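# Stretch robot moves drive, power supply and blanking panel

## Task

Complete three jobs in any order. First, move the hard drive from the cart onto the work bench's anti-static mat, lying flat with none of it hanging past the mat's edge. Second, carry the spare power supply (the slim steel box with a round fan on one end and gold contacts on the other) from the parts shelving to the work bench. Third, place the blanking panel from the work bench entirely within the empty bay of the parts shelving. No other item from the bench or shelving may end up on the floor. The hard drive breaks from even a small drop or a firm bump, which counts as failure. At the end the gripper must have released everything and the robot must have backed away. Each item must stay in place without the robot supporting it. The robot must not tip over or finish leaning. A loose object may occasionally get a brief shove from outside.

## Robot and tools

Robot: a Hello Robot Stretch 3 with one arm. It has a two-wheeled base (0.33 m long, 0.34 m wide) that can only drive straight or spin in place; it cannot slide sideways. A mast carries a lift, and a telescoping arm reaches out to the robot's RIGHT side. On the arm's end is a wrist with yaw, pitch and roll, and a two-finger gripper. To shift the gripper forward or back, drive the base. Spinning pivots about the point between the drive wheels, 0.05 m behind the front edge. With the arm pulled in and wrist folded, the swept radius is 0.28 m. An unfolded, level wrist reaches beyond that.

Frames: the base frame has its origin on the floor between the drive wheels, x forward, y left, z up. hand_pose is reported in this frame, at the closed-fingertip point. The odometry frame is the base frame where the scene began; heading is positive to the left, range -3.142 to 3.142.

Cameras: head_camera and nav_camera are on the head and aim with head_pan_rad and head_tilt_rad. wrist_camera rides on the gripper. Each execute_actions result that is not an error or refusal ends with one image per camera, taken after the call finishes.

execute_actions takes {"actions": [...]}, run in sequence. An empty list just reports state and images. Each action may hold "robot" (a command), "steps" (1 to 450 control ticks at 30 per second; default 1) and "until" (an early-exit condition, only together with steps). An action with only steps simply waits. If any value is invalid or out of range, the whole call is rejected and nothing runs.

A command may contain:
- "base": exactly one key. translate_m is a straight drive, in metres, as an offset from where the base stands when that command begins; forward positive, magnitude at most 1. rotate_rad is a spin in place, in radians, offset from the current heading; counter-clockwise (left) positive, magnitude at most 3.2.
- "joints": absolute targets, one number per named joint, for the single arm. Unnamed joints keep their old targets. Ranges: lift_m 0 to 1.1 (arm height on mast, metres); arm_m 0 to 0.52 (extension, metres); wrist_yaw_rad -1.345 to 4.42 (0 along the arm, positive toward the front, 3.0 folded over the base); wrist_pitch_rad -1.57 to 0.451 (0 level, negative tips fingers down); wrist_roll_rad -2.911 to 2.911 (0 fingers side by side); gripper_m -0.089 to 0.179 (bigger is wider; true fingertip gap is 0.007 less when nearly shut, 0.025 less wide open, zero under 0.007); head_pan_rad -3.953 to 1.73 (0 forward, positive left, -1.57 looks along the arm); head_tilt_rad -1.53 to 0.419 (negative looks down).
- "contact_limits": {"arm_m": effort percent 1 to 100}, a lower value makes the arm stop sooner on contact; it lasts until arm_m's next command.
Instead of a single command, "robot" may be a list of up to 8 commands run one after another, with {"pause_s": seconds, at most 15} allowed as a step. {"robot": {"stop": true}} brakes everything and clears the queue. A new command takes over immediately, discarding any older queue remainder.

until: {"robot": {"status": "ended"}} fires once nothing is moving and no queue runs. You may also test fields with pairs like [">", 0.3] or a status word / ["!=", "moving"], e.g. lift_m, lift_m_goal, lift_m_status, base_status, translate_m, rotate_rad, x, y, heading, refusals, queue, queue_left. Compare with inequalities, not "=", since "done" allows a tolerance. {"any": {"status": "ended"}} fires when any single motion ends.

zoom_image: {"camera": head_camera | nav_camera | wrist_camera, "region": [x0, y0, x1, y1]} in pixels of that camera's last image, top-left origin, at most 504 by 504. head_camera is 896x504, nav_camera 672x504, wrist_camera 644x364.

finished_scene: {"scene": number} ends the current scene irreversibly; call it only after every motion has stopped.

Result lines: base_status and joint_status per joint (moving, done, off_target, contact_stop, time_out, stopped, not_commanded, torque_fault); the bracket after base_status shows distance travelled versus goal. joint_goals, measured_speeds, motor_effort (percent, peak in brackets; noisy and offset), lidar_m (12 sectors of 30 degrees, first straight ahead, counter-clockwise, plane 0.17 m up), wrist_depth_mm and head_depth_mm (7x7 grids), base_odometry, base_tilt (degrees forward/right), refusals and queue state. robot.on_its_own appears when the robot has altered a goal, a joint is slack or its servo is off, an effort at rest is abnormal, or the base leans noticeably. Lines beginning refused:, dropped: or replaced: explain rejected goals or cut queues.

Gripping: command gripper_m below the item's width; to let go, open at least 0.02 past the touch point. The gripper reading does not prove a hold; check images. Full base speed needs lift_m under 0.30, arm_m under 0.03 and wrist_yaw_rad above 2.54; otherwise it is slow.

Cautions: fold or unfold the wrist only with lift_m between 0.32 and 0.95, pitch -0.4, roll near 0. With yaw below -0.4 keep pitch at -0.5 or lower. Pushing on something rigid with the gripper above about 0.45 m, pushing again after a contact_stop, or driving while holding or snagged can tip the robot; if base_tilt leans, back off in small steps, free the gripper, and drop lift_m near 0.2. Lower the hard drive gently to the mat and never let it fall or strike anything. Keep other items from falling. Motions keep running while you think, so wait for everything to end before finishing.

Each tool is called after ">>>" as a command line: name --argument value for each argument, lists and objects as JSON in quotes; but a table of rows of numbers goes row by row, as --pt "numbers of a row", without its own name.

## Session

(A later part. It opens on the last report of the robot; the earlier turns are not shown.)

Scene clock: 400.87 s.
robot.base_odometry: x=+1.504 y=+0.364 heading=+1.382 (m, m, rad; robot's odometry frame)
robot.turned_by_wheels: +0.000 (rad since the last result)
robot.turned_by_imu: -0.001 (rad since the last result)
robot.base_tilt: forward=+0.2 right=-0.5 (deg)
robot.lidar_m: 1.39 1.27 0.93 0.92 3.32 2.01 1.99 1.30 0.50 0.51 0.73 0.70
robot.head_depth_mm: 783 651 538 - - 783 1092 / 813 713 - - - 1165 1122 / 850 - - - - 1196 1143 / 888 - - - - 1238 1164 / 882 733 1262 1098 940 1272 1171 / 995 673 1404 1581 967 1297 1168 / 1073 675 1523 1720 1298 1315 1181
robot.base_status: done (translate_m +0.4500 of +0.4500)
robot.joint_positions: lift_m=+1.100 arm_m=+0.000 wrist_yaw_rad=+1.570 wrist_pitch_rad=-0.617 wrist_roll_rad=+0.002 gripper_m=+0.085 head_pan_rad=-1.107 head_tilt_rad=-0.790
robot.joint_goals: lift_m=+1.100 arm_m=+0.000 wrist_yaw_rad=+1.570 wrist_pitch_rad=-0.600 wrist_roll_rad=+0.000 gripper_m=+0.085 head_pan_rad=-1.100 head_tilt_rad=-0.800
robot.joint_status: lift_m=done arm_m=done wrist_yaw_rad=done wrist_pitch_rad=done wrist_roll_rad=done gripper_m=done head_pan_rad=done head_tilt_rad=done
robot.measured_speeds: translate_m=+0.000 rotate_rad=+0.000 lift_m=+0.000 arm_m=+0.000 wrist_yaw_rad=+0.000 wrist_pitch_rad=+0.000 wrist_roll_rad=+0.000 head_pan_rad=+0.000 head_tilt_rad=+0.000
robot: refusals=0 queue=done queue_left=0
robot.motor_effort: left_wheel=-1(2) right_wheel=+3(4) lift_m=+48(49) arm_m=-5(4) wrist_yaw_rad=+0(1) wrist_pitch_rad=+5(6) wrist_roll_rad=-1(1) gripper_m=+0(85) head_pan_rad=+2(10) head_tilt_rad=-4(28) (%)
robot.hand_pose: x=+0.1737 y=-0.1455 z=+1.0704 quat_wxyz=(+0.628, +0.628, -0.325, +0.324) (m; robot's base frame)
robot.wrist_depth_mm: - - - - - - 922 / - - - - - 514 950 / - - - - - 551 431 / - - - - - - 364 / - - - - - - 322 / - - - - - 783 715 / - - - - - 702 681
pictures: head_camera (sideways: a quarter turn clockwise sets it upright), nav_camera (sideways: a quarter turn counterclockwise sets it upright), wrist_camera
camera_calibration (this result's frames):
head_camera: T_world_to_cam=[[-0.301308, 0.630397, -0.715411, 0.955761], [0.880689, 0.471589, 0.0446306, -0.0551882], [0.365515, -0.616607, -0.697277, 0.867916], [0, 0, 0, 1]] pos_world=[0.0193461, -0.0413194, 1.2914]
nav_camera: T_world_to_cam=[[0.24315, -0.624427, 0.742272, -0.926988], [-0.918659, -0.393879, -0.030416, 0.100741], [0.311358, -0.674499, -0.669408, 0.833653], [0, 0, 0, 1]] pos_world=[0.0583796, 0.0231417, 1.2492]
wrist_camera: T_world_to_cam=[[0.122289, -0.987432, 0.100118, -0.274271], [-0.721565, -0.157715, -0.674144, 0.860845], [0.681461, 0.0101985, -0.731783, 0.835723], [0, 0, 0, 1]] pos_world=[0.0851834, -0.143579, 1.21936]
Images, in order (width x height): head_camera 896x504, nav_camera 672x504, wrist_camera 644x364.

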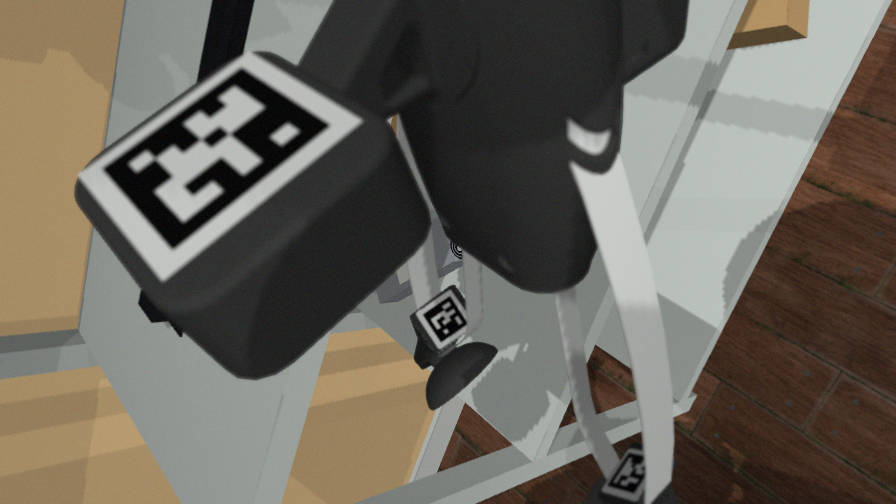

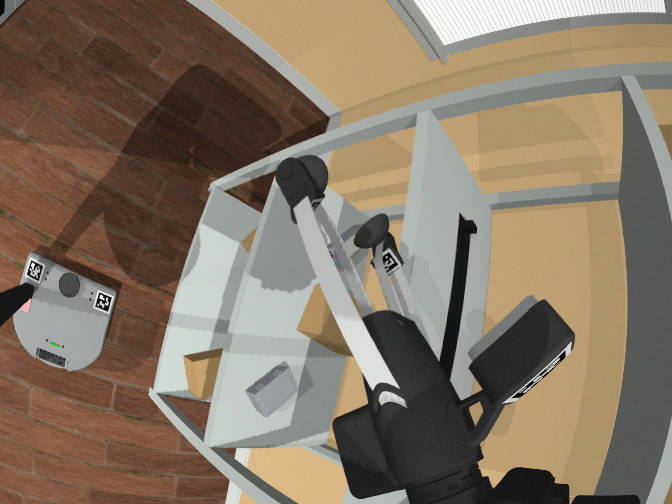

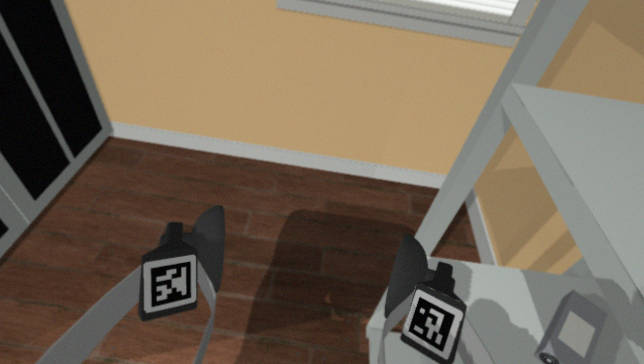

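>>> execute_actions --actions '[{"robot":[{"base":{"translate_m":0.33},"joints":{"lift_m":0.76,"head_pan_rad":-1.4,"head_tilt_rad":-0.85}},{"joints":{"wrist_yaw_rad":0.8,"wrist_pitch_rad":-0.9,"gripper_m":0.13,"arm_m":0.25}}],"steps":450,"until":{"robot":{"status":"ended"}}}]'

Scene clock: 424.30 s.
robot.base_odometry: x=+1.565 y=+0.688 heading=+1.382 (m, m, rad; robot's odometry frame)
robot.turned_by_wheels: +0.000 (rad since the last result)
robot.turned_by_imu: +0.003 (rad since the last result)
robot.base_tilt: forward=-0.3 right=-1.1 (deg)
robot.lidar_m: 1.06 1.11 0.93 0.89 3.75 2.34 2.31 0.73 0.66 0.61 0.47 1.11
robot.head_depth_mm: 768 592 489 - 863 1181 1130 / 773 579 491 - 851 1196 1145 / 779 583 495 979 870 1218 1149 / 797 609 512 1016 854 1233 1156 / 778 612 516 1361 892 1230 1154 / 876 964 520 686 865 1314 1160 / 867 462 520 1538 1520 1318 1166
robot.base_status: done (translate_m +0.3300 of +0.3300)
robot.joint_positions: lift_m=+0.760 arm_m=+0.248 wrist_yaw_rad=+0.800 wrist_pitch_rad=-0.908 wrist_roll_rad=+0.002 gripper_m=+0.130 head_pan_rad=-1.393 head_tilt_rad=-0.840
robot.joint_goals: lift_m=+0.760 arm_m=+0.250 wrist_yaw_rad=+0.800 wrist_pitch_rad=-0.900 wrist_roll_rad=+0.000 gripper_m=+0.130 head_pan_rad=-1.400 head_tilt_rad=-0.850
robot.joint_status: lift_m=done arm_m=done wrist_yaw_rad=done wrist_pitch_rad=done wrist_roll_rad=done gripper_m=done head_pan_rad=done head_tilt_rad=done
robot.measured_speeds: translate_m=+0.000 rotate_rad=+0.000 lift_m=+0.000 arm_m=+0.000 wrist_yaw_rad=+0.000 wrist_pitch_rad=+0.000 wrist_roll_rad=+0.000 head_pan_rad=+0.000 head_tilt_rad=+0.000
robot: refusals=0 queue=done queue_left=0
robot.on_its_own: arm_m is at rest, and its effort (+26) is outside its rest range (-14 to +14)
robot.motor_effort: left_wheel=-3(6) right_wheel=+2(8) lift_m=+33(50) arm_m=+26(30) wrist_yaw_rad=+0(5) wrist_pitch_rad=+3(5) wrist_roll_rad=-1(1) gripper_m=+0(88) head_pan_rad=-1(18) head_tilt_rad=-5(13) (%)
robot.hand_pose: x=+0.0780 y=-0.4900 z=+0.6820 quat_wxyz=(+0.706, +0.533, -0.465, -0.039) (m; robot's base frame)
robot.wrist_depth_mm: 867 - - 817 574 464 382 / 194 - - 951 437 459 406 / 231 966 - 388 386 366 419 / 884 311 342 352 360 326 384 / 818 322 319 326 331 310 352 / 765 - 296 304 311 321 326 / 711 729 281 283 288 - 260
pictures: head_camera (sideways: a quarter turn clockwise sets it upright), nav_camera (sideways: a quarter turn counterclockwise sets it upright), wrist_camera
camera_calibration (this result's frames):
head_camera: T_world_to_cam=[[-0.116981, 0.724133, -0.679667, 0.908056], [0.978473, 0.201196, 0.0459484, -0.0574974], [0.170019, -0.65966, -0.73208, 0.914373], [0, 0, 0, 1]] pos_world=[0.00702444, -0.0428094, 1.28921]
nav_camera: T_world_to_cam=[[0.063126, -0.703325, 0.70806, -0.881302], [-0.992785, -0.116727, -0.0274367, 0.097313], [0.101947, -0.701219, -0.705619, 0.88203], [0, 0, 0, 1]] pos_world=[0.0623238, 0.0100132, 1.24906]
wrist_camera: T_world_to_cam=[[-0.582865, -0.810297, 0.0607221, -0.395267], [-0.744711, 0.5028, -0.438859, 0.640647], [0.325075, -0.301016, -0.896502, 0.607841], [0, 0, 0, 1]] pos_world=[0.0491161, -0.459432, 0.850086]
Images, in order (width x height): head_camera 896x504, nav_camera 672x504, wrist_camera 644x364.

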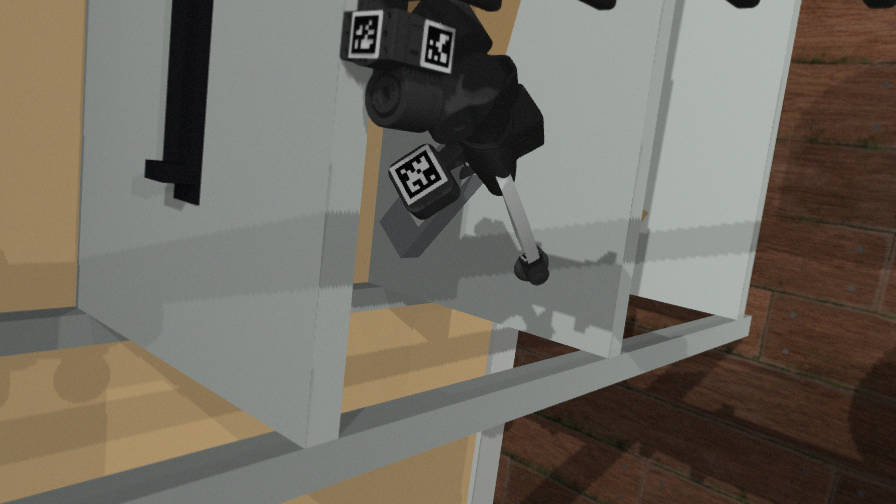

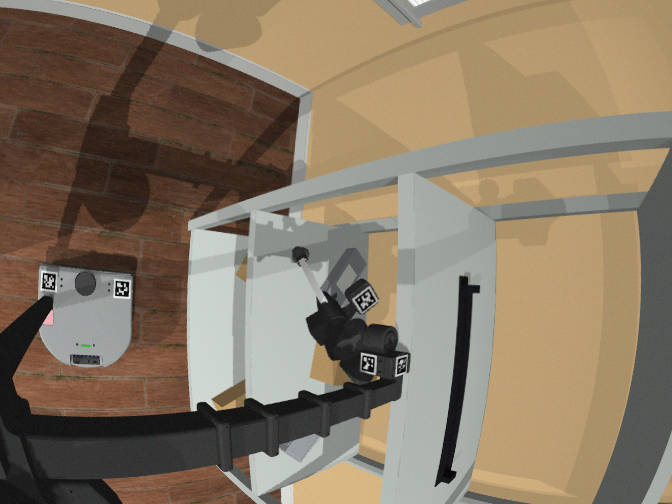

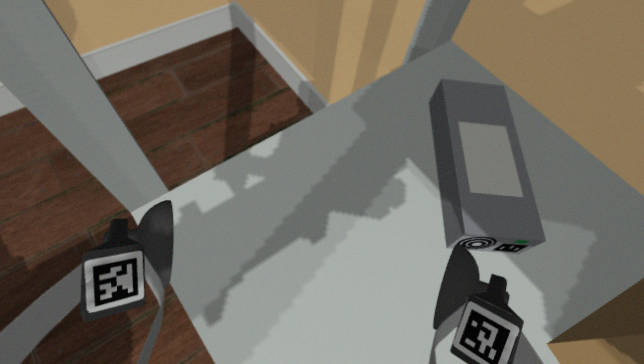

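The arm end is touching the shelf edge above; back off and lower.

>>> execute_actions --actions '[{"robot":[{"joints":{"arm_m":0.2}},{"joints":{"lift_m":0.70}}],"steps":450,"until":{"robot":{"status":"ended"}}}]'

Scene clock: 429.40 s.
robot.base_odometry: x=+1.565 y=+0.688 heading=+1.382 (m, m, rad; robot's odometry frame)
robot.turned_by_wheels: +0.000 (rad since the last result)
robot.turned_by_imu: -0.011 (rad since the last result)
robot.base_tilt: forward=+0.0 right=-0.4 (deg)
robot.lidar_m: 1.07 1.11 0.93 0.89 3.79 2.35 2.31 0.73 0.65 0.61 0.47 1.11
robot.head_depth_mm: 747 563 470 886 824 1168 1128 / 759 567 482 1029 - 1195 1141 / 771 572 485 979 827 1214 1153 / 787 592 491 1003 881 1226 1153 / 753 598 505 1317 884 1226 1158 / 862 938 508 673 843 1307 1165 / 871 466 506 1517 1506 1308 1163
robot.base_status: done (translate_m +0.3300 of +0.3300)
robot.joint_positions: lift_m=+0.700 arm_m=+0.200 wrist_yaw_rad=+0.800 wrist_pitch_rad=-0.908 wrist_roll_rad=+0.002 gripper_m=+0.130 head_pan_rad=-1.393 head_tilt_rad=-0.840
robot.joint_goals: lift_m=+0.700 arm_m=+0.200 wrist_yaw_rad=+0.800 wrist_pitch_rad=-0.900 wrist_roll_rad=+0.000 gripper_m=+0.130 head_pan_rad=-1.400 head_tilt_rad=-0.850
robot.joint_status: lift_m=done arm_m=done wrist_yaw_rad=done wrist_pitch_rad=done wrist_roll_rad=done gripper_m=done head_pan_rad=done head_tilt_rad=done
robot.measured_speeds: translate_m=+0.000 rotate_rad=+0.000 lift_m=+0.000 arm_m=+0.000 wrist_yaw_rad=+0.000 wrist_pitch_rad=+0.000 wrist_roll_rad=+0.000 head_pan_rad=+0.000 head_tilt_rad=+0.000
robot: refusals=0 queue=done queue_left=0
robot.motor_effort: left_wheel=+0(5) right_wheel=+1(12) lift_m=+25(35) arm_m=-4(25) wrist_yaw_rad=+0(0) wrist_pitch_rad=+2(2) wrist_roll_rad=-1(2) gripper_m=-1(0) head_pan_rad=-2(2) head_tilt_rad=-4(4) (%)
robot.hand_pose: x=+0.0779 y=-0.4418 z=+0.6222 quat_wxyz=(+0.706, +0.533, -0.465, -0.039) (m; robot's base frame)
robot.wrist_depth_mm: 819 208 - 901 386 340 405 / 938 230 - 333 342 308 359 / 874 281 293 301 311 295 283 / 820 817 272 279 285 287 285 / 758 781 253 257 265 271 276 / 715 - 242 239 244 253 257 / 658 672 681 223 227 - 238
pictures: head_camera (sideways: a quarter turn clockwise sets it upright), nav_camera (sideways: a quarter turn counterclockwise sets it upright), wrist_camera
camera_calibration (this result's frames):
head_camera: T_world_to_cam=[[-0.116908, 0.7245, -0.679288, 0.907562], [0.978515, 0.200989, 0.0459615, -0.0575146], [0.169829, -0.65932, -0.732431, 0.91483], [0, 0, 0, 1]] pos_world=[0.00701527, -0.0428031, 1.28919]
nav_camera: T_world_to_cam=[[0.0630587, -0.703697, 0.707697, -0.880828], [-0.992809, -0.116528, -0.0274055, 0.0972726], [0.101751, -0.70088, -0.705985, 0.882506], [0, 0, 0, 1]] pos_world=[0.0623209, 0.0100295, 1.24906]
wrist_camera: T_world_to_cam=[[-0.582843, -0.810318, 0.0606484, -0.352596], [-0.74487, 0.502956, -0.43841, 0.589939], [0.324748, -0.3007, -0.896726, 0.569122], [0, 0, 0, 1]] pos_world=[0.0490983, -0.411293, 0.790366]
Images, in order (width x height): head_camera 896x504, nav_camera 672x504, wrist_camera 644x364.

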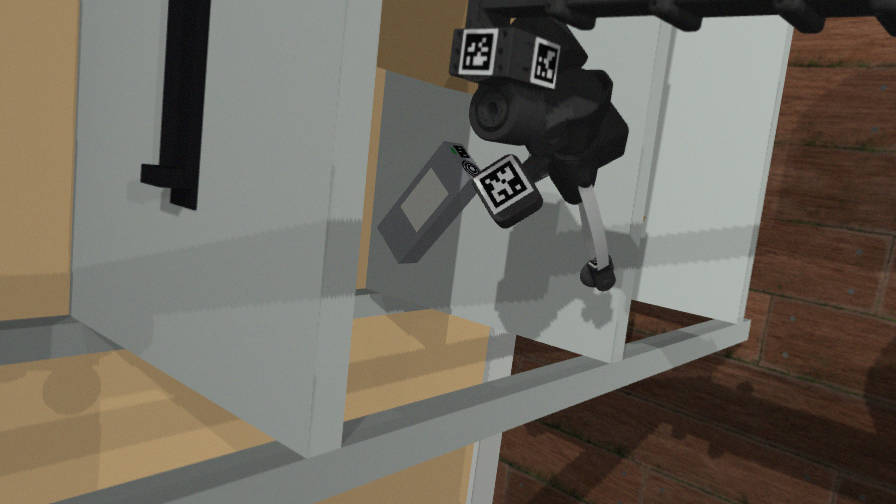

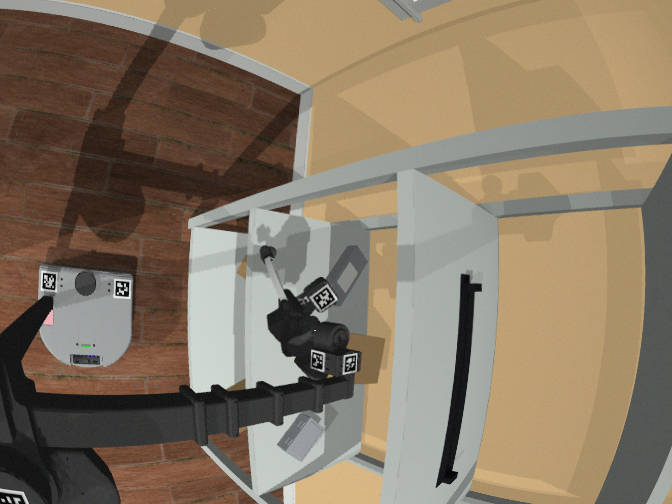

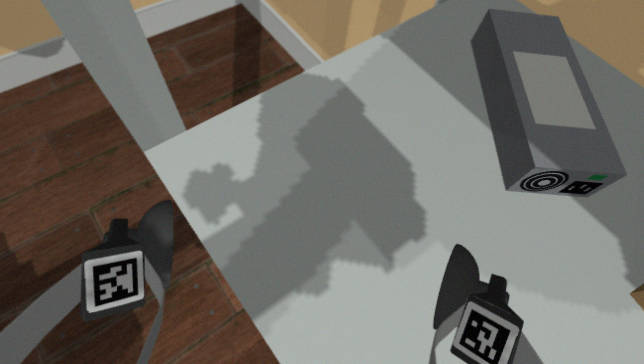

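>>> execute_actions --actions '[{"robot":{"joints":{"arm_m":0.46,"wrist_yaw_rad":0.9},"contact_limits":{"arm_m":12}},"steps":450,"until":{"robot":{"status":"ended"}}}]'

Scene clock: 444.77 s.
robot.base_odometry: x=+1.565 y=+0.688 heading=+1.382 (m, m, rad; robot's odometry frame)
robot.turned_by_wheels: +0.000 (rad since the last result)
robot.turned_by_imu: -0.001 (rad since the last result)
robot.base_tilt: forward=+0.0 right=-0.5 (deg)
robot.lidar_m: 1.07 1.11 0.93 0.90 3.76 2.35 2.31 0.73 0.66 0.61 0.47 1.11
robot.head_depth_mm: 745 565 470 896 847 1162 1127 / 763 568 477 982 857 1186 1137 / 769 571 484 956 859 1217 1146 / 787 593 491 1002 862 1235 1159 / 757 596 505 1316 886 1222 1157 / 865 932 507 677 839 1298 1155 / 871 466 506 1486 1503 1315 1163
robot.base_status: done (translate_m +0.3300 of +0.3300)
robot.joint_positions: lift_m=+0.700 arm_m=+0.460 wrist_yaw_rad=+0.899 wrist_pitch_rad=-0.908 wrist_roll_rad=+0.002 gripper_m=+0.130 head_pan_rad=-1.393 head_tilt_rad=-0.840
robot.joint_goals: lift_m=+0.700 arm_m=+0.460 wrist_yaw_rad=+0.900 wrist_pitch_rad=-0.900 wrist_roll_rad=+0.000 gripper_m=+0.130 head_pan_rad=-1.400 head_tilt_rad=-0.850
robot.joint_status: lift_m=done arm_m=done wrist_yaw_rad=done wrist_pitch_rad=done wrist_roll_rad=done gripper_m=done head_pan_rad=done head_tilt_rad=done
robot.measured_speeds: translate_m=+0.000 rotate_rad=+0.000 lift_m=+0.000 arm_m=+0.000 wrist_yaw_rad=+0.000 wrist_pitch_rad=+0.000 wrist_roll_rad=+0.000 head_pan_rad=+0.000 head_tilt_rad=+0.000
robot: refusals=0 queue=done queue_left=0
robot.motor_effort: left_wheel=-1(1) right_wheel=+1(1) lift_m=+26(25) arm_m=+2(2) wrist_yaw_rad=+2(3) wrist_pitch_rad=+2(2) wrist_roll_rad=-2(1) gripper_m=+0(0) head_pan_rad=-2(2) head_tilt_rad=-4(5) (%)
robot.contact_limits: arm_m 12 (drawing in: default 33, maximum 54; extending or still: default 44, maximum 72)
robot.hand_pose: x=+0.0869 y=-0.6912 z=+0.6222 quat_wxyz=(+0.707, +0.555, -0.438, -0.004) (m; robot's base frame)
robot.wrist_depth_mm: 896 - 927 322 345 266 214 / 930 987 982 331 366 285 227 / 880 891 295 293 314 306 240 / 804 264 269 233 280 316 256 / 240 248 249 215 260 272 274 / 227 - 231 200 240 252 279 / 209 214 216 187 223 - 239
pictures: head_camera (sideways: a quarter turn clockwise sets it upright), nav_camera (sideways: a quarter turn counterclockwise sets it upright), wrist_camera
camera_calibration (this result's frames):
head_camera: T_world_to_cam=[[-0.116907, 0.7245, -0.679288, 0.907562], [0.978515, 0.200989, 0.0459615, -0.0575146], [0.169829, -0.65932, -0.732431, 0.91483], [0, 0, 0, 1]] pos_world=[0.00701527, -0.0428031, 1.28919]
nav_camera: T_world_to_cam=[[0.0630586, -0.703697, 0.707697, -0.880828], [-0.992809, -0.116527, -0.0274055, 0.0972726], [0.101751, -0.70088, -0.705985, 0.882506], [0, 0, 0, 1]] pos_world=[0.0623209, 0.0100295, 1.24906]
wrist_camera: T_world_to_cam=[[-0.500624, -0.863538, 0.0606483, -0.593327], [-0.790576, 0.427535, -0.43841, 0.673889], [0.352655, -0.267426, -0.896726, 0.511797], [0, 0, 0, 1]] pos_world=[0.0552388, -0.663603, 0.790366]
Images, in order (width x height): head_camera 896x504, nav_camera 672x504, wrist_camera 644x364.

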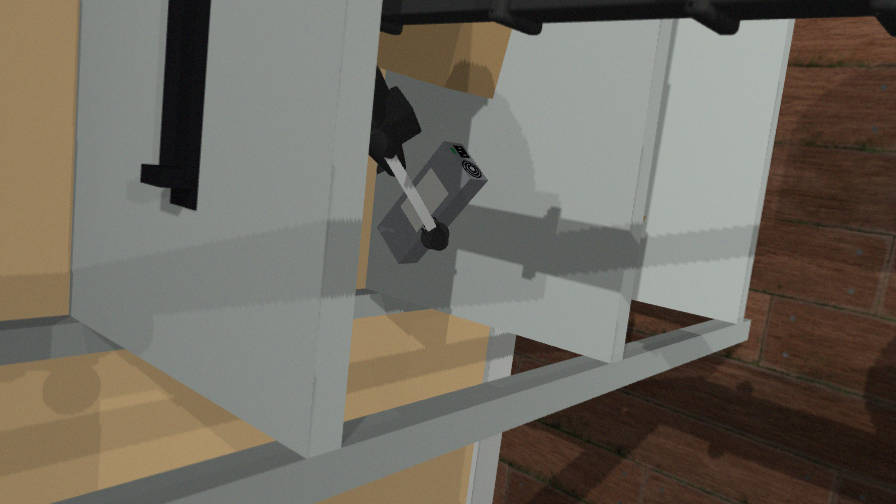

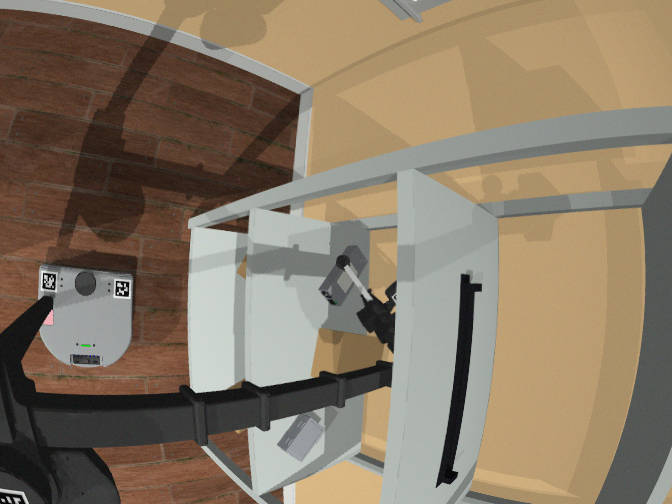

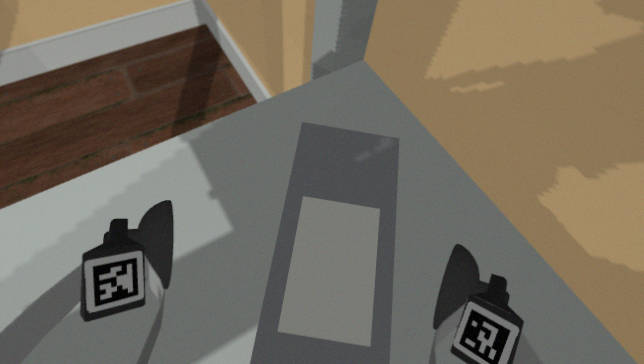

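>>> execute_actions --actions '[{"robot":[{"joints":{"arm_m":0.477},"contact_limits":{"arm_m":12}},{"joints":{"lift_m":0.642}}],"steps":450,"until":{"robot":{"status":"ended"}}}]'

Scene clock: 452.47 s.
robot.base_odometry: x=+1.565 y=+0.688 heading=+1.382 (m, m, rad; robot's odometry frame)
robot.turned_by_wheels: +0.000 (rad since the last result)
robot.turned_by_imu: -0.001 (rad since the last result)
robot.base_tilt: forward=+0.1 right=-0.5 (deg)
robot.lidar_m: 1.07 1.10 0.93 0.90 3.79 2.34 2.30 0.73 0.65 0.61 0.47 1.11
robot.head_depth_mm: 747 562 470 904 853 1190 1127 / 758 567 478 957 861 1190 1149 / 771 572 484 960 864 1218 1151 / 783 592 492 1006 865 1228 1146 / 756 596 504 1309 879 1222 1148 / 864 936 507 677 845 1301 1159 / 869 467 505 1512 1497 1306 1156
robot.base_status: done (translate_m +0.3300 of +0.3300)
robot.joint_positions: lift_m=+0.642 arm_m=+0.477 wrist_yaw_rad=+0.899 wrist_pitch_rad=-0.908 wrist_roll_rad=+0.002 gripper_m=+0.130 head_pan_rad=-1.393 head_tilt_rad=-0.840
robot.joint_goals: lift_m=+0.642 arm_m=+0.477 wrist_yaw_rad=+0.900 wrist_pitch_rad=-0.900 wrist_roll_rad=+0.000 gripper_m=+0.130 head_pan_rad=-1.400 head_tilt_rad=-0.850
robot.joint_status: lift_m=done arm_m=done wrist_yaw_rad=done wrist_pitch_rad=done wrist_roll_rad=done gripper_m=done head_pan_rad=done head_tilt_rad=done
robot.measured_speeds: translate_m=+0.000 rotate_rad=+0.000 lift_m=+0.000 arm_m=+0.000 wrist_yaw_rad=+0.000 wrist_pitch_rad=+0.000 wrist_roll_rad=+0.000 head_pan_rad=+0.000 head_tilt_rad=+0.000
robot: refusals=0 queue=done queue_left=0
robot.motor_effort: left_wheel=-1(0) right_wheel=+2(2) lift_m=+24(24) arm_m=+4(5) wrist_yaw_rad=+2(2) wrist_pitch_rad=+2(2) wrist_roll_rad=-1(1) gripper_m=+0(0) head_pan_rad=-2(1) head_tilt_rad=-4(4) (%)
robot.contact_limits: arm_m 12 (drawing in: default 33, maximum 54; extending or still: default 44, maximum 72)
robot.hand_pose: x=+0.0869 y=-0.7082 z=+0.5643 quat_wxyz=(+0.707, +0.555, -0.438, -0.004) (m; robot's base frame)
robot.wrist_depth_mm: 882 977 868 278 318 247 199 / 887 889 245 198 263 265 211 / 214 218 221 181 230 274 223 / 197 202 202 166 211 224 239 / 184 190 184 153 199 205 240 / - - 143 143 184 193 196 / 160 163 132 134 171 - 181
pictures: head_camera (sideways: a quarter turn clockwise sets it upright), nav_camera (sideways: a quarter turn counterclockwise sets it upright), wrist_camera
camera_calibration (this result's frames):
head_camera: T_world_to_cam=[[-0.116908, 0.7245, -0.679288, 0.907562], [0.978515, 0.200989, 0.0459615, -0.0575146], [0.169829, -0.65932, -0.732431, 0.91483], [0, 0, 0, 1]] pos_world=[0.00701527, -0.0428031, 1.28919]
nav_camera: T_world_to_cam=[[0.0630587, -0.703697, 0.707696, -0.880828], [-0.992809, -0.116528, -0.0274055, 0.0972726], [0.101751, -0.700879, -0.705985, 0.882506], [0, 0, 0, 1]] pos_world=[0.0623209, 0.0100295, 1.24906]
wrist_camera: T_world_to_cam=[[-0.500623, -0.863538, 0.0606482, -0.604492], [-0.790576, 0.427534, -0.43841, 0.655733], [0.352655, -0.267425, -0.896726, 0.455249], [0, 0, 0, 1]] pos_world=[0.0552389, -0.680606, 0.732375]
Images, in order (width x height): head_camera 896x504, nav_camera 672x504, wrist_camera 644x364.

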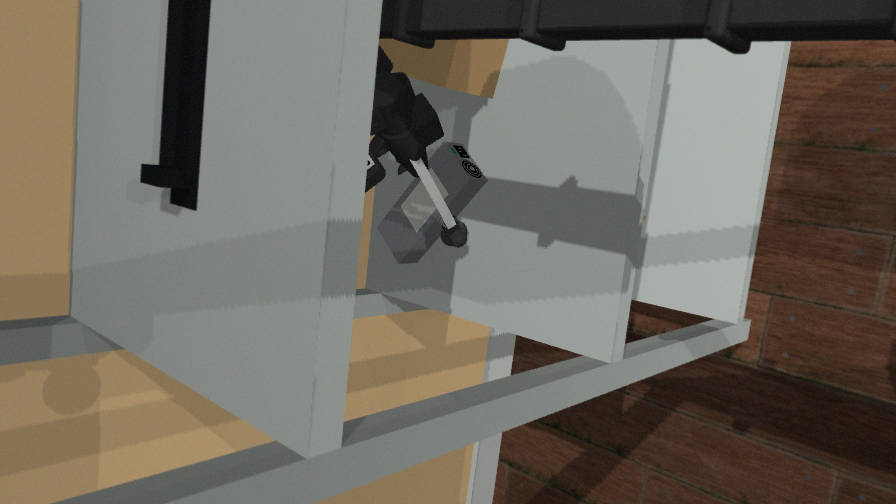

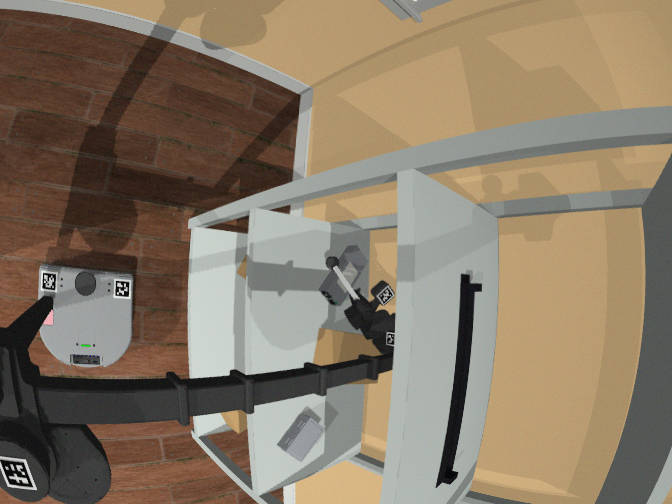

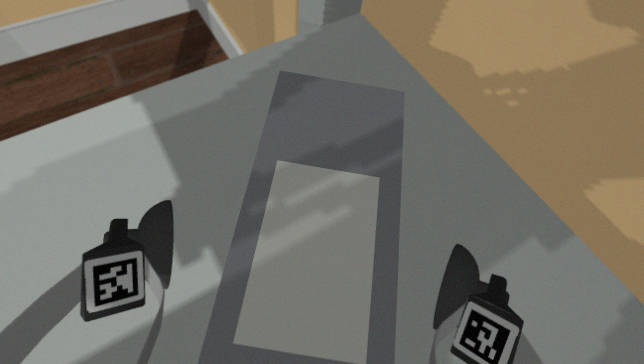

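>>> execute_actions --actions '[{"robot":[{"joints":{"lift_m":0.638}},{"joints":{"gripper_m":0.024}},{"pause_s":0.5},{"joints":{"lift_m":0.67}}],"steps":450,"until":{"robot":{"status":"ended"}}},{"steps":20}]'

Scene clock: 459.87 s.
robot.base_odometry: x=+1.565 y=+0.688 heading=+1.382 (m, m, rad; robot's odometry frame)
robot.turned_by_wheels: +0.000 (rad since the last result)
robot.turned_by_imu: -0.001 (rad since the last result)
robot.base_tilt: forward=-0.1 right=-0.3 (deg)
robot.lidar_m: 1.06 1.11 0.93 0.90 3.78 2.34 2.30 0.73 0.65 0.61 0.47 1.11
robot.head_depth_mm: 746 563 470 890 853 1159 1128 / 759 567 477 959 859 1195 1141 / 773 571 485 948 860 1193 1151 / 787 592 491 996 863 1223 1157 / 753 595 504 1305 885 1220 1153 / 861 939 507 678 841 1298 1160 / 870 467 507 1490 1501 1308 1159
robot.base_status: done (translate_m +0.3300 of +0.3300)
robot.joint_positions: lift_m=+0.669 arm_m=+0.477 wrist_yaw_rad=+0.898 wrist_pitch_rad=-0.942 wrist_roll_rad=+0.002 gripper_m=+0.028 head_pan_rad=-1.393 head_tilt_rad=-0.840
robot.joint_goals: lift_m=+0.670 arm_m=+0.477 wrist_yaw_rad=+0.900 wrist_pitch_rad=-0.900 wrist_roll_rad=+0.000 gripper_m=+0.027 head_pan_rad=-1.400 head_tilt_rad=-0.850
robot.joint_status: lift_m=done arm_m=done wrist_yaw_rad=done wrist_pitch_rad=done wrist_roll_rad=done gripper_m=done head_pan_rad=done head_tilt_rad=done
robot.measured_speeds: translate_m=+0.000 rotate_rad=+0.000 lift_m=+0.000 arm_m=+0.000 wrist_yaw_rad=+0.000 wrist_pitch_rad=+0.000 wrist_roll_rad=+0.000 head_pan_rad=+0.000 head_tilt_rad=+0.000
robot: refusals=0 queue=done queue_left=0
robot.motor_effort: left_wheel=+0(1) right_wheel=+0(3) lift_m=+55(58) arm_m=+2(3) wrist_yaw_rad=+3(5) wrist_pitch_rad=+12(12) wrist_roll_rad=-1(2) gripper_m=-22(100) head_pan_rad=-2(2) head_tilt_rad=-4(4) (%)
robot.contact_limits: arm_m 12 (drawing in: default 33, maximum 54; extending or still: default 44, maximum 72)
robot.hand_pose: x=+0.0811 y=-0.7038 z=+0.5866 quat_wxyz=(+0.707, +0.562, -0.429, -0.017) (m; robot's base frame)
robot.wrist_depth_mm: 905 961 912 297 328 254 203 / 893 901 268 273 308 272 215 / 835 239 243 197 256 288 230 / 218 222 222 172 235 250 245 / 204 209 149 152 219 226 257 / 192 196 134 136 143 211 219 / 182 182 120 124 130 198 201
pictures: head_camera (sideways: a quarter turn clockwise sets it upright), nav_camera (sideways: a quarter turn counterclockwise sets it upright), wrist_camera
camera_calibration (this result's frames):
head_camera: T_world_to_cam=[[-0.116908, 0.7245, -0.679288, 0.907562], [0.978515, 0.200989, 0.0459615, -0.0575146], [0.169829, -0.65932, -0.732431, 0.91483], [0, 0, 0, 1]] pos_world=[0.00701527, -0.0428031, 1.28919]
nav_camera: T_world_to_cam=[[0.0630587, -0.703697, 0.707696, -0.880828], [-0.992809, -0.116528, -0.0274055, 0.0972726], [0.101751, -0.700879, -0.705985, 0.882506], [0, 0, 0, 1]] pos_world=[0.0623209, 0.0100295, 1.24906]
wrist_camera: T_world_to_cam=[[-0.499821, -0.864337, 0.0556821, -0.602667], [-0.80139, 0.437118, -0.408293, 0.648965], [0.328563, -0.248696, -0.911151, 0.502155], [0, 0, 0, 1]] pos_world=[0.0538583, -0.679697, 0.756064]
Images, in order (width x height): head_camera 896x504, nav_camera 672x504, wrist_camera 644x364.

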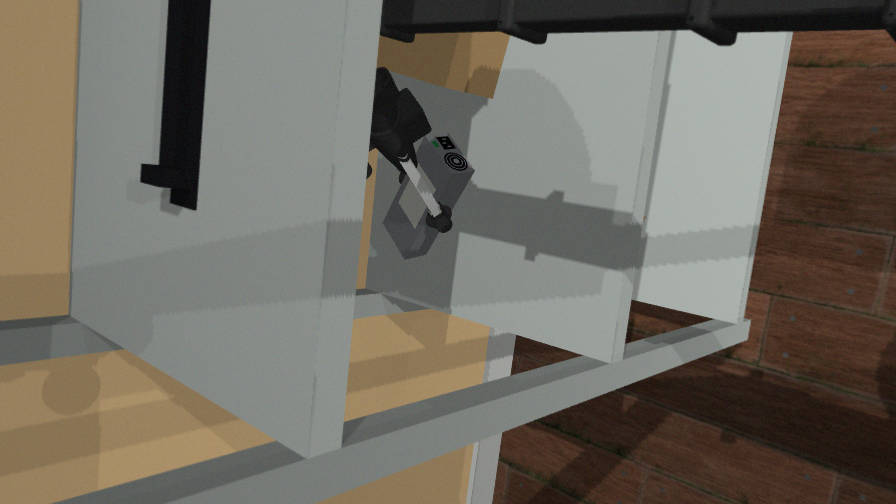

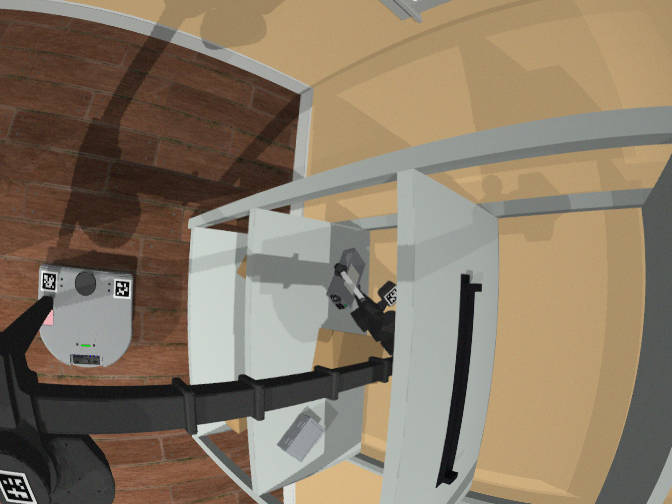

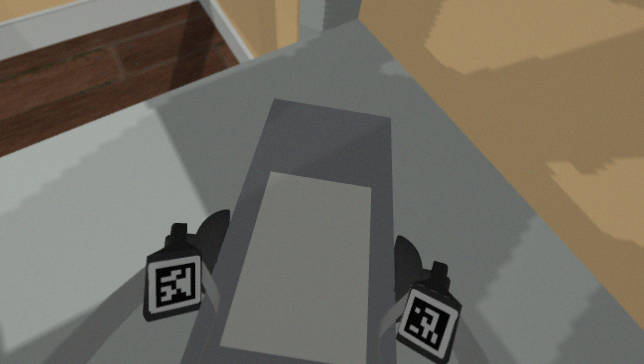

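>>> execute_actions --actions '[{"robot":[{"joints":{"lift_m":0.640}},{"joints":{"gripper_m":0.12}},{"base":{"translate_m":0.016},"joints":{"arm_m":0.489}},{"joints":{"lift_m":0.638,"gripper_m":0.032}},{"pause_s":0.5},{"joints":{"lift_m":0.665}}],"steps":450,"until":{"robot":{"status":"ended"}}},{"steps":20}]'

Scene clock: 472.20 s.
robot.base_odometry: x=+1.568 y=+0.704 heading=+1.382 (m, m, rad; robot's odometry frame)
robot.turned_by_wheels: +0.000 (rad since the last result)
robot.turned_by_imu: -0.001 (rad since the last result)
robot.base_tilt: forward=+0.0 right=-0.4 (deg)
robot.lidar_m: 1.05 1.09 0.93 0.89 3.79 2.36 2.32 0.74 0.66 0.60 0.46 1.09
robot.head_depth_mm: 745 564 469 894 858 1163 1131 / 761 565 474 955 854 1187 1143 / 771 571 485 942 859 1199 1143 / 785 593 491 989 864 1235 1148 / 761 597 505 1367 877 1217 1158 / 863 962 506 648 1401 1313 1157 / 835 442 510 1517 1501 1308 1160
robot.base_status: done (translate_m +0.0160 of +0.0160)
robot.joint_positions: lift_m=+0.664 arm_m=+0.489 wrist_yaw_rad=+0.898 wrist_pitch_rad=-0.945 wrist_roll_rad=+0.002 gripper_m=+0.033 head_pan_rad=-1.393 head_tilt_rad=-0.840
robot.joint_goals: lift_m=+0.665 arm_m=+0.489 wrist_yaw_rad=+0.900 wrist_pitch_rad=-0.900 wrist_roll_rad=+0.000 gripper_m=+0.032 head_pan_rad=-1.400 head_tilt_rad=-0.850
robot.joint_status: lift_m=done arm_m=done wrist_yaw_rad=done wrist_pitch_rad=done wrist_roll_rad=done gripper_m=done head_pan_rad=done head_tilt_rad=done
robot.measured_speeds: translate_m=+0.000 rotate_rad=+0.000 lift_m=+0.000 arm_m=+0.000 wrist_yaw_rad=+0.000 wrist_pitch_rad=+0.000 wrist_roll_rad=+0.000 head_pan_rad=+0.000 head_tilt_rad=+0.000
robot: refusals=0 queue=done queue_left=0
robot.motor_effort: left_wheel=+0(5) right_wheel=+1(9) lift_m=+56(58) arm_m=+1(4) wrist_yaw_rad=+3(4) wrist_pitch_rad=+13(15) wrist_roll_rad=-2(1) gripper_m=-21(100) head_pan_rad=-2(2) head_tilt_rad=-4(4) (%)
robot.hand_pose: x=+0.0805 y=-0.7153 z=+0.5812 quat_wxyz=(+0.707, +0.563, -0.428, -0.018) (m; robot's base frame)
robot.wrist_depth_mm: 888 978 867 284 316 241 193 / 886 904 798 264 310 258 204 / 816 233 234 168 247 277 218 / 212 217 214 156 228 272 233 / 199 203 143 145 214 220 248 / 186 190 134 137 140 204 242 / 177 178 126 128 132 193 197
pictures: head_camera (sideways: a quarter turn clockwise sets it upright), nav_camera (sideways: a quarter turn counterclockwise sets it upright), wrist_camera
camera_calibration (this result's frames):
head_camera: T_world_to_cam=[[-0.116907, 0.7245, -0.679288, 0.907562], [0.978515, 0.200989, 0.0459615, -0.0575146], [0.169829, -0.65932, -0.732431, 0.91483], [0, 0, 0, 1]] pos_world=[0.00701526, -0.0428031, 1.28919]
nav_camera: T_world_to_cam=[[0.0630585, -0.703697, 0.707697, -0.880828], [-0.992809, -0.116527, -0.0274055, 0.0972726], [0.101751, -0.70088, -0.705985, 0.882506], [0, 0, 0, 1]] pos_world=[0.0623209, 0.0100295, 1.24906]
wrist_camera: T_world_to_cam=[[-0.499523, -0.864539, 0.0552285, -0.612507], [-0.802448, 0.437741, -0.405536, 0.65031], [0.326426, -0.246892, -0.912409, 0.496698], [0, 0, 0, 1]] pos_world=[0.0537444, -0.691573, 0.750743]
Images, in order (width x height): head_camera 896x504, nav_camera 672x504, wrist_camera 644x364.

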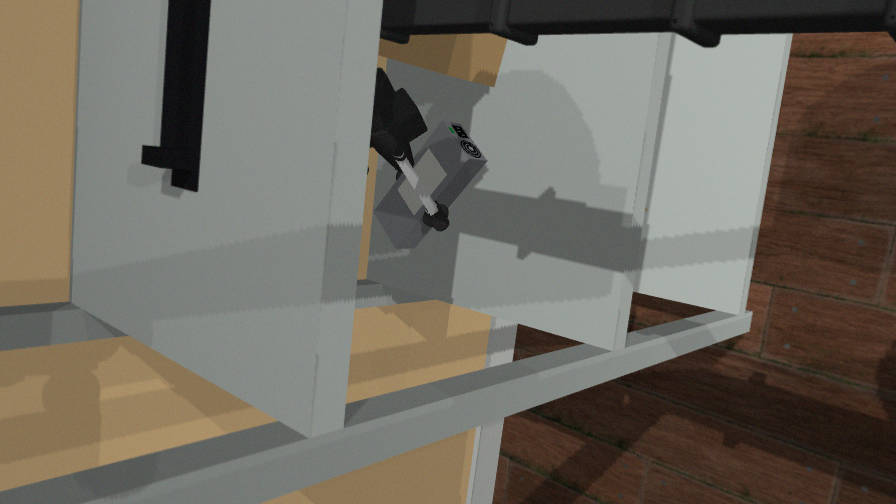

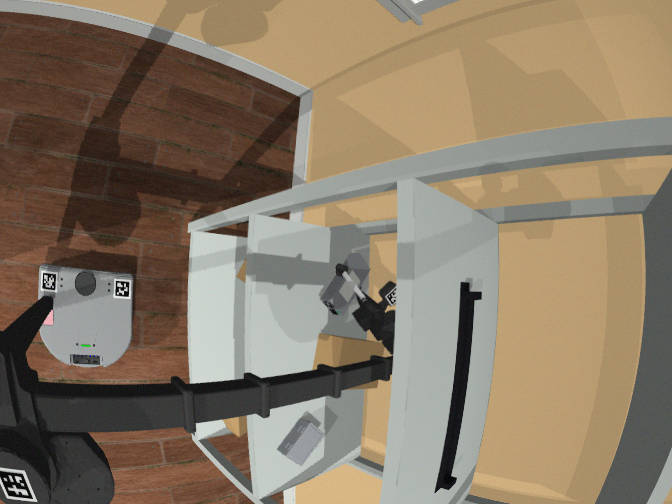

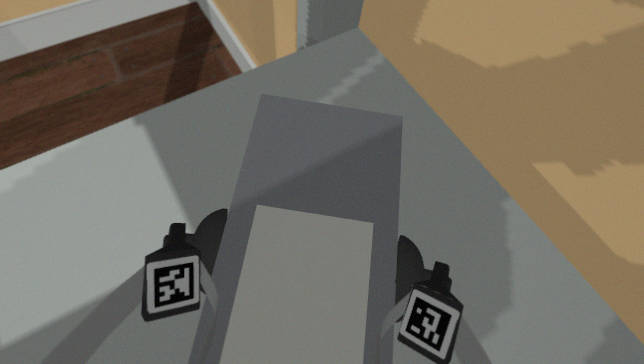

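>>> execute_actions --actions '[{"robot":{"joints":{"lift_m":0.69}},"steps":450,"until":{"robot":{"status":"ended"}}},{"steps":30}]'

Scene clock: 477.53 s.
robot.base_odometry: x=+1.568 y=+0.704 heading=+1.382 (m, m, rad; robot's odometry frame)
robot.turned_by_wheels: +0.000 (rad since the last result)
robot.turned_by_imu: -0.001 (rad since the last result)
robot.base_tilt: forward=+0.1 right=-0.5 (deg)
robot.lidar_m: 1.05 1.09 0.93 0.90 3.82 2.37 2.33 0.74 0.66 0.60 0.46 1.09
robot.head_depth_mm: 747 564 470 897 857 1169 1128 / 757 570 476 982 861 1192 1146 / 773 570 485 933 863 1197 1151 / 785 593 491 991 863 1233 1146 / 759 594 503 1374 875 1222 1149 / 859 960 506 646 1406 1296 1153 / 833 441 510 1521 1499 1313 1166
robot.base_status: done (translate_m +0.0160 of +0.0160)
robot.joint_positions: lift_m=+0.689 arm_m=+0.489 wrist_yaw_rad=+0.898 wrist_pitch_rad=-0.946 wrist_roll_rad=+0.002 gripper_m=+0.033 head_pan_rad=-1.393 head_tilt_rad=-0.840
robot.joint_goals: lift_m=+0.690 arm_m=+0.489 wrist_yaw_rad=+0.900 wrist_pitch_rad=-0.900 wrist_roll_rad=+0.000 gripper_m=+0.032 head_pan_rad=-1.400 head_tilt_rad=-0.850
robot.joint_status: lift_m=done arm_m=done wrist_yaw_rad=done wrist_pitch_rad=done wrist_roll_rad=done gripper_m=done head_pan_rad=done head_tilt_rad=done
robot.measured_speeds: translate_m=+0.000 rotate_rad=+0.000 lift_m=+0.000 arm_m=+0.000 wrist_yaw_rad=+0.000 wrist_pitch_rad=+0.000 wrist_roll_rad=+0.000 head_pan_rad=+0.000 head_tilt_rad=+0.000
robot: refusals=0 queue=done queue_left=0
robot.motor_effort: left_wheel=+0(0) right_wheel=+1(1) lift_m=+57(57) arm_m=+1(3) wrist_yaw_rad=+2(2) wrist_pitch_rad=+13(13) wrist_roll_rad=-1(1) gripper_m=-20(20) head_pan_rad=-2(2) head_tilt_rad=-4(4) (%)
robot.hand_pose: x=+0.0805 y=-0.7153 z=+0.6061 quat_wxyz=(+0.707, +0.563, -0.428, -0.018) (m; robot's base frame)
robot.wrist_depth_mm: 877 982 874 295 317 241 193 / 910 933 935 297 338 259 205 / 840 862 263 168 280 280 217 / 240 242 240 156 255 295 233 / 222 228 144 145 240 252 251 / 209 214 134 136 140 230 263 / 200 200 127 128 131 218 224
pictures: head_camera (sideways: a quarter turn clockwise sets it upright), nav_camera (sideways: a quarter turn counterclockwise sets it upright), wrist_camera
camera_calibration (this result's frames):
head_camera: T_world_to_cam=[[-0.116908, 0.7245, -0.679288, 0.907562], [0.978515, 0.200989, 0.0459615, -0.0575146], [0.169829, -0.65932, -0.732431, 0.91483], [0, 0, 0, 1]] pos_world=[0.00701527, -0.0428031, 1.28919]
nav_camera: T_world_to_cam=[[0.0630587, -0.703697, 0.707696, -0.880828], [-0.992809, -0.116528, -0.0274055, 0.0972726], [0.101751, -0.700879, -0.705985, 0.882506], [0, 0, 0, 1]] pos_world=[0.0623209, 0.0100295, 1.24906]
wrist_camera: T_world_to_cam=[[-0.499509, -0.86455, 0.0551819, -0.613856], [-0.802549, 0.437821, -0.405252, 0.660259], [0.3262, -0.246713, -0.912538, 0.519718], [0, 0, 0, 1]] pos_world=[0.0537315, -0.691563, 0.775707]
Images, in order (width x height): head_camera 896x504, nav_camera 672x504, wrist_camera 644x364.

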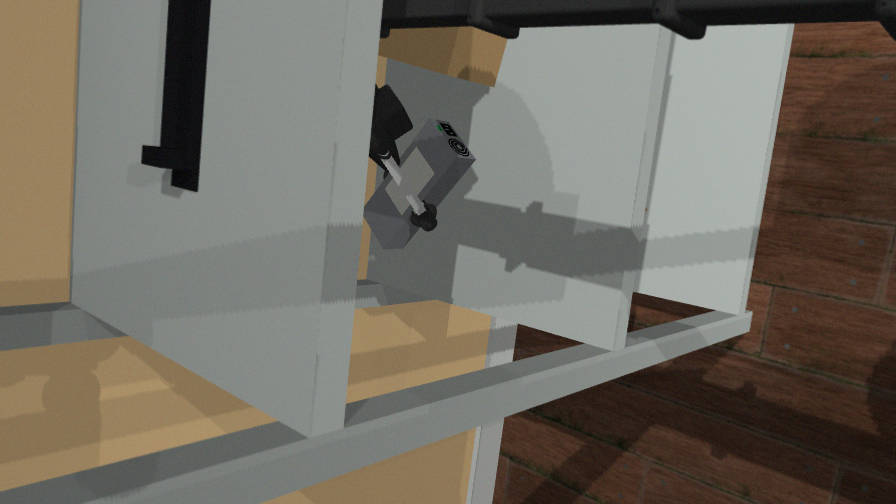

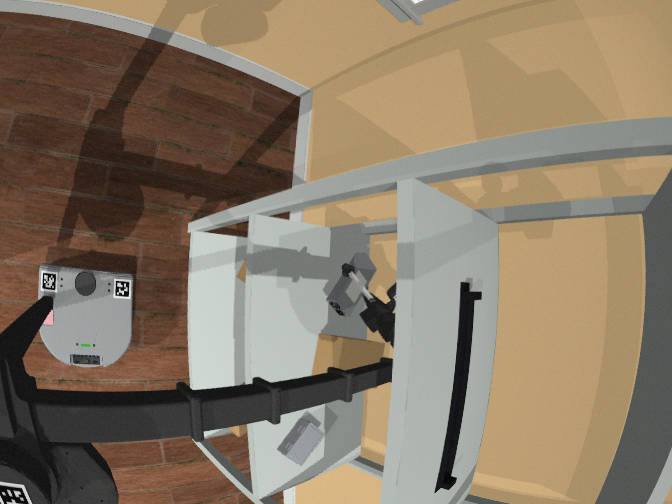

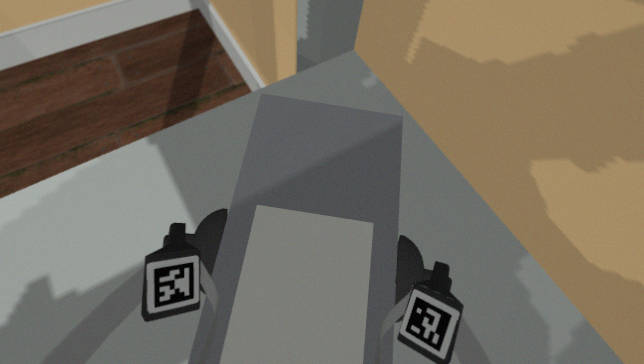

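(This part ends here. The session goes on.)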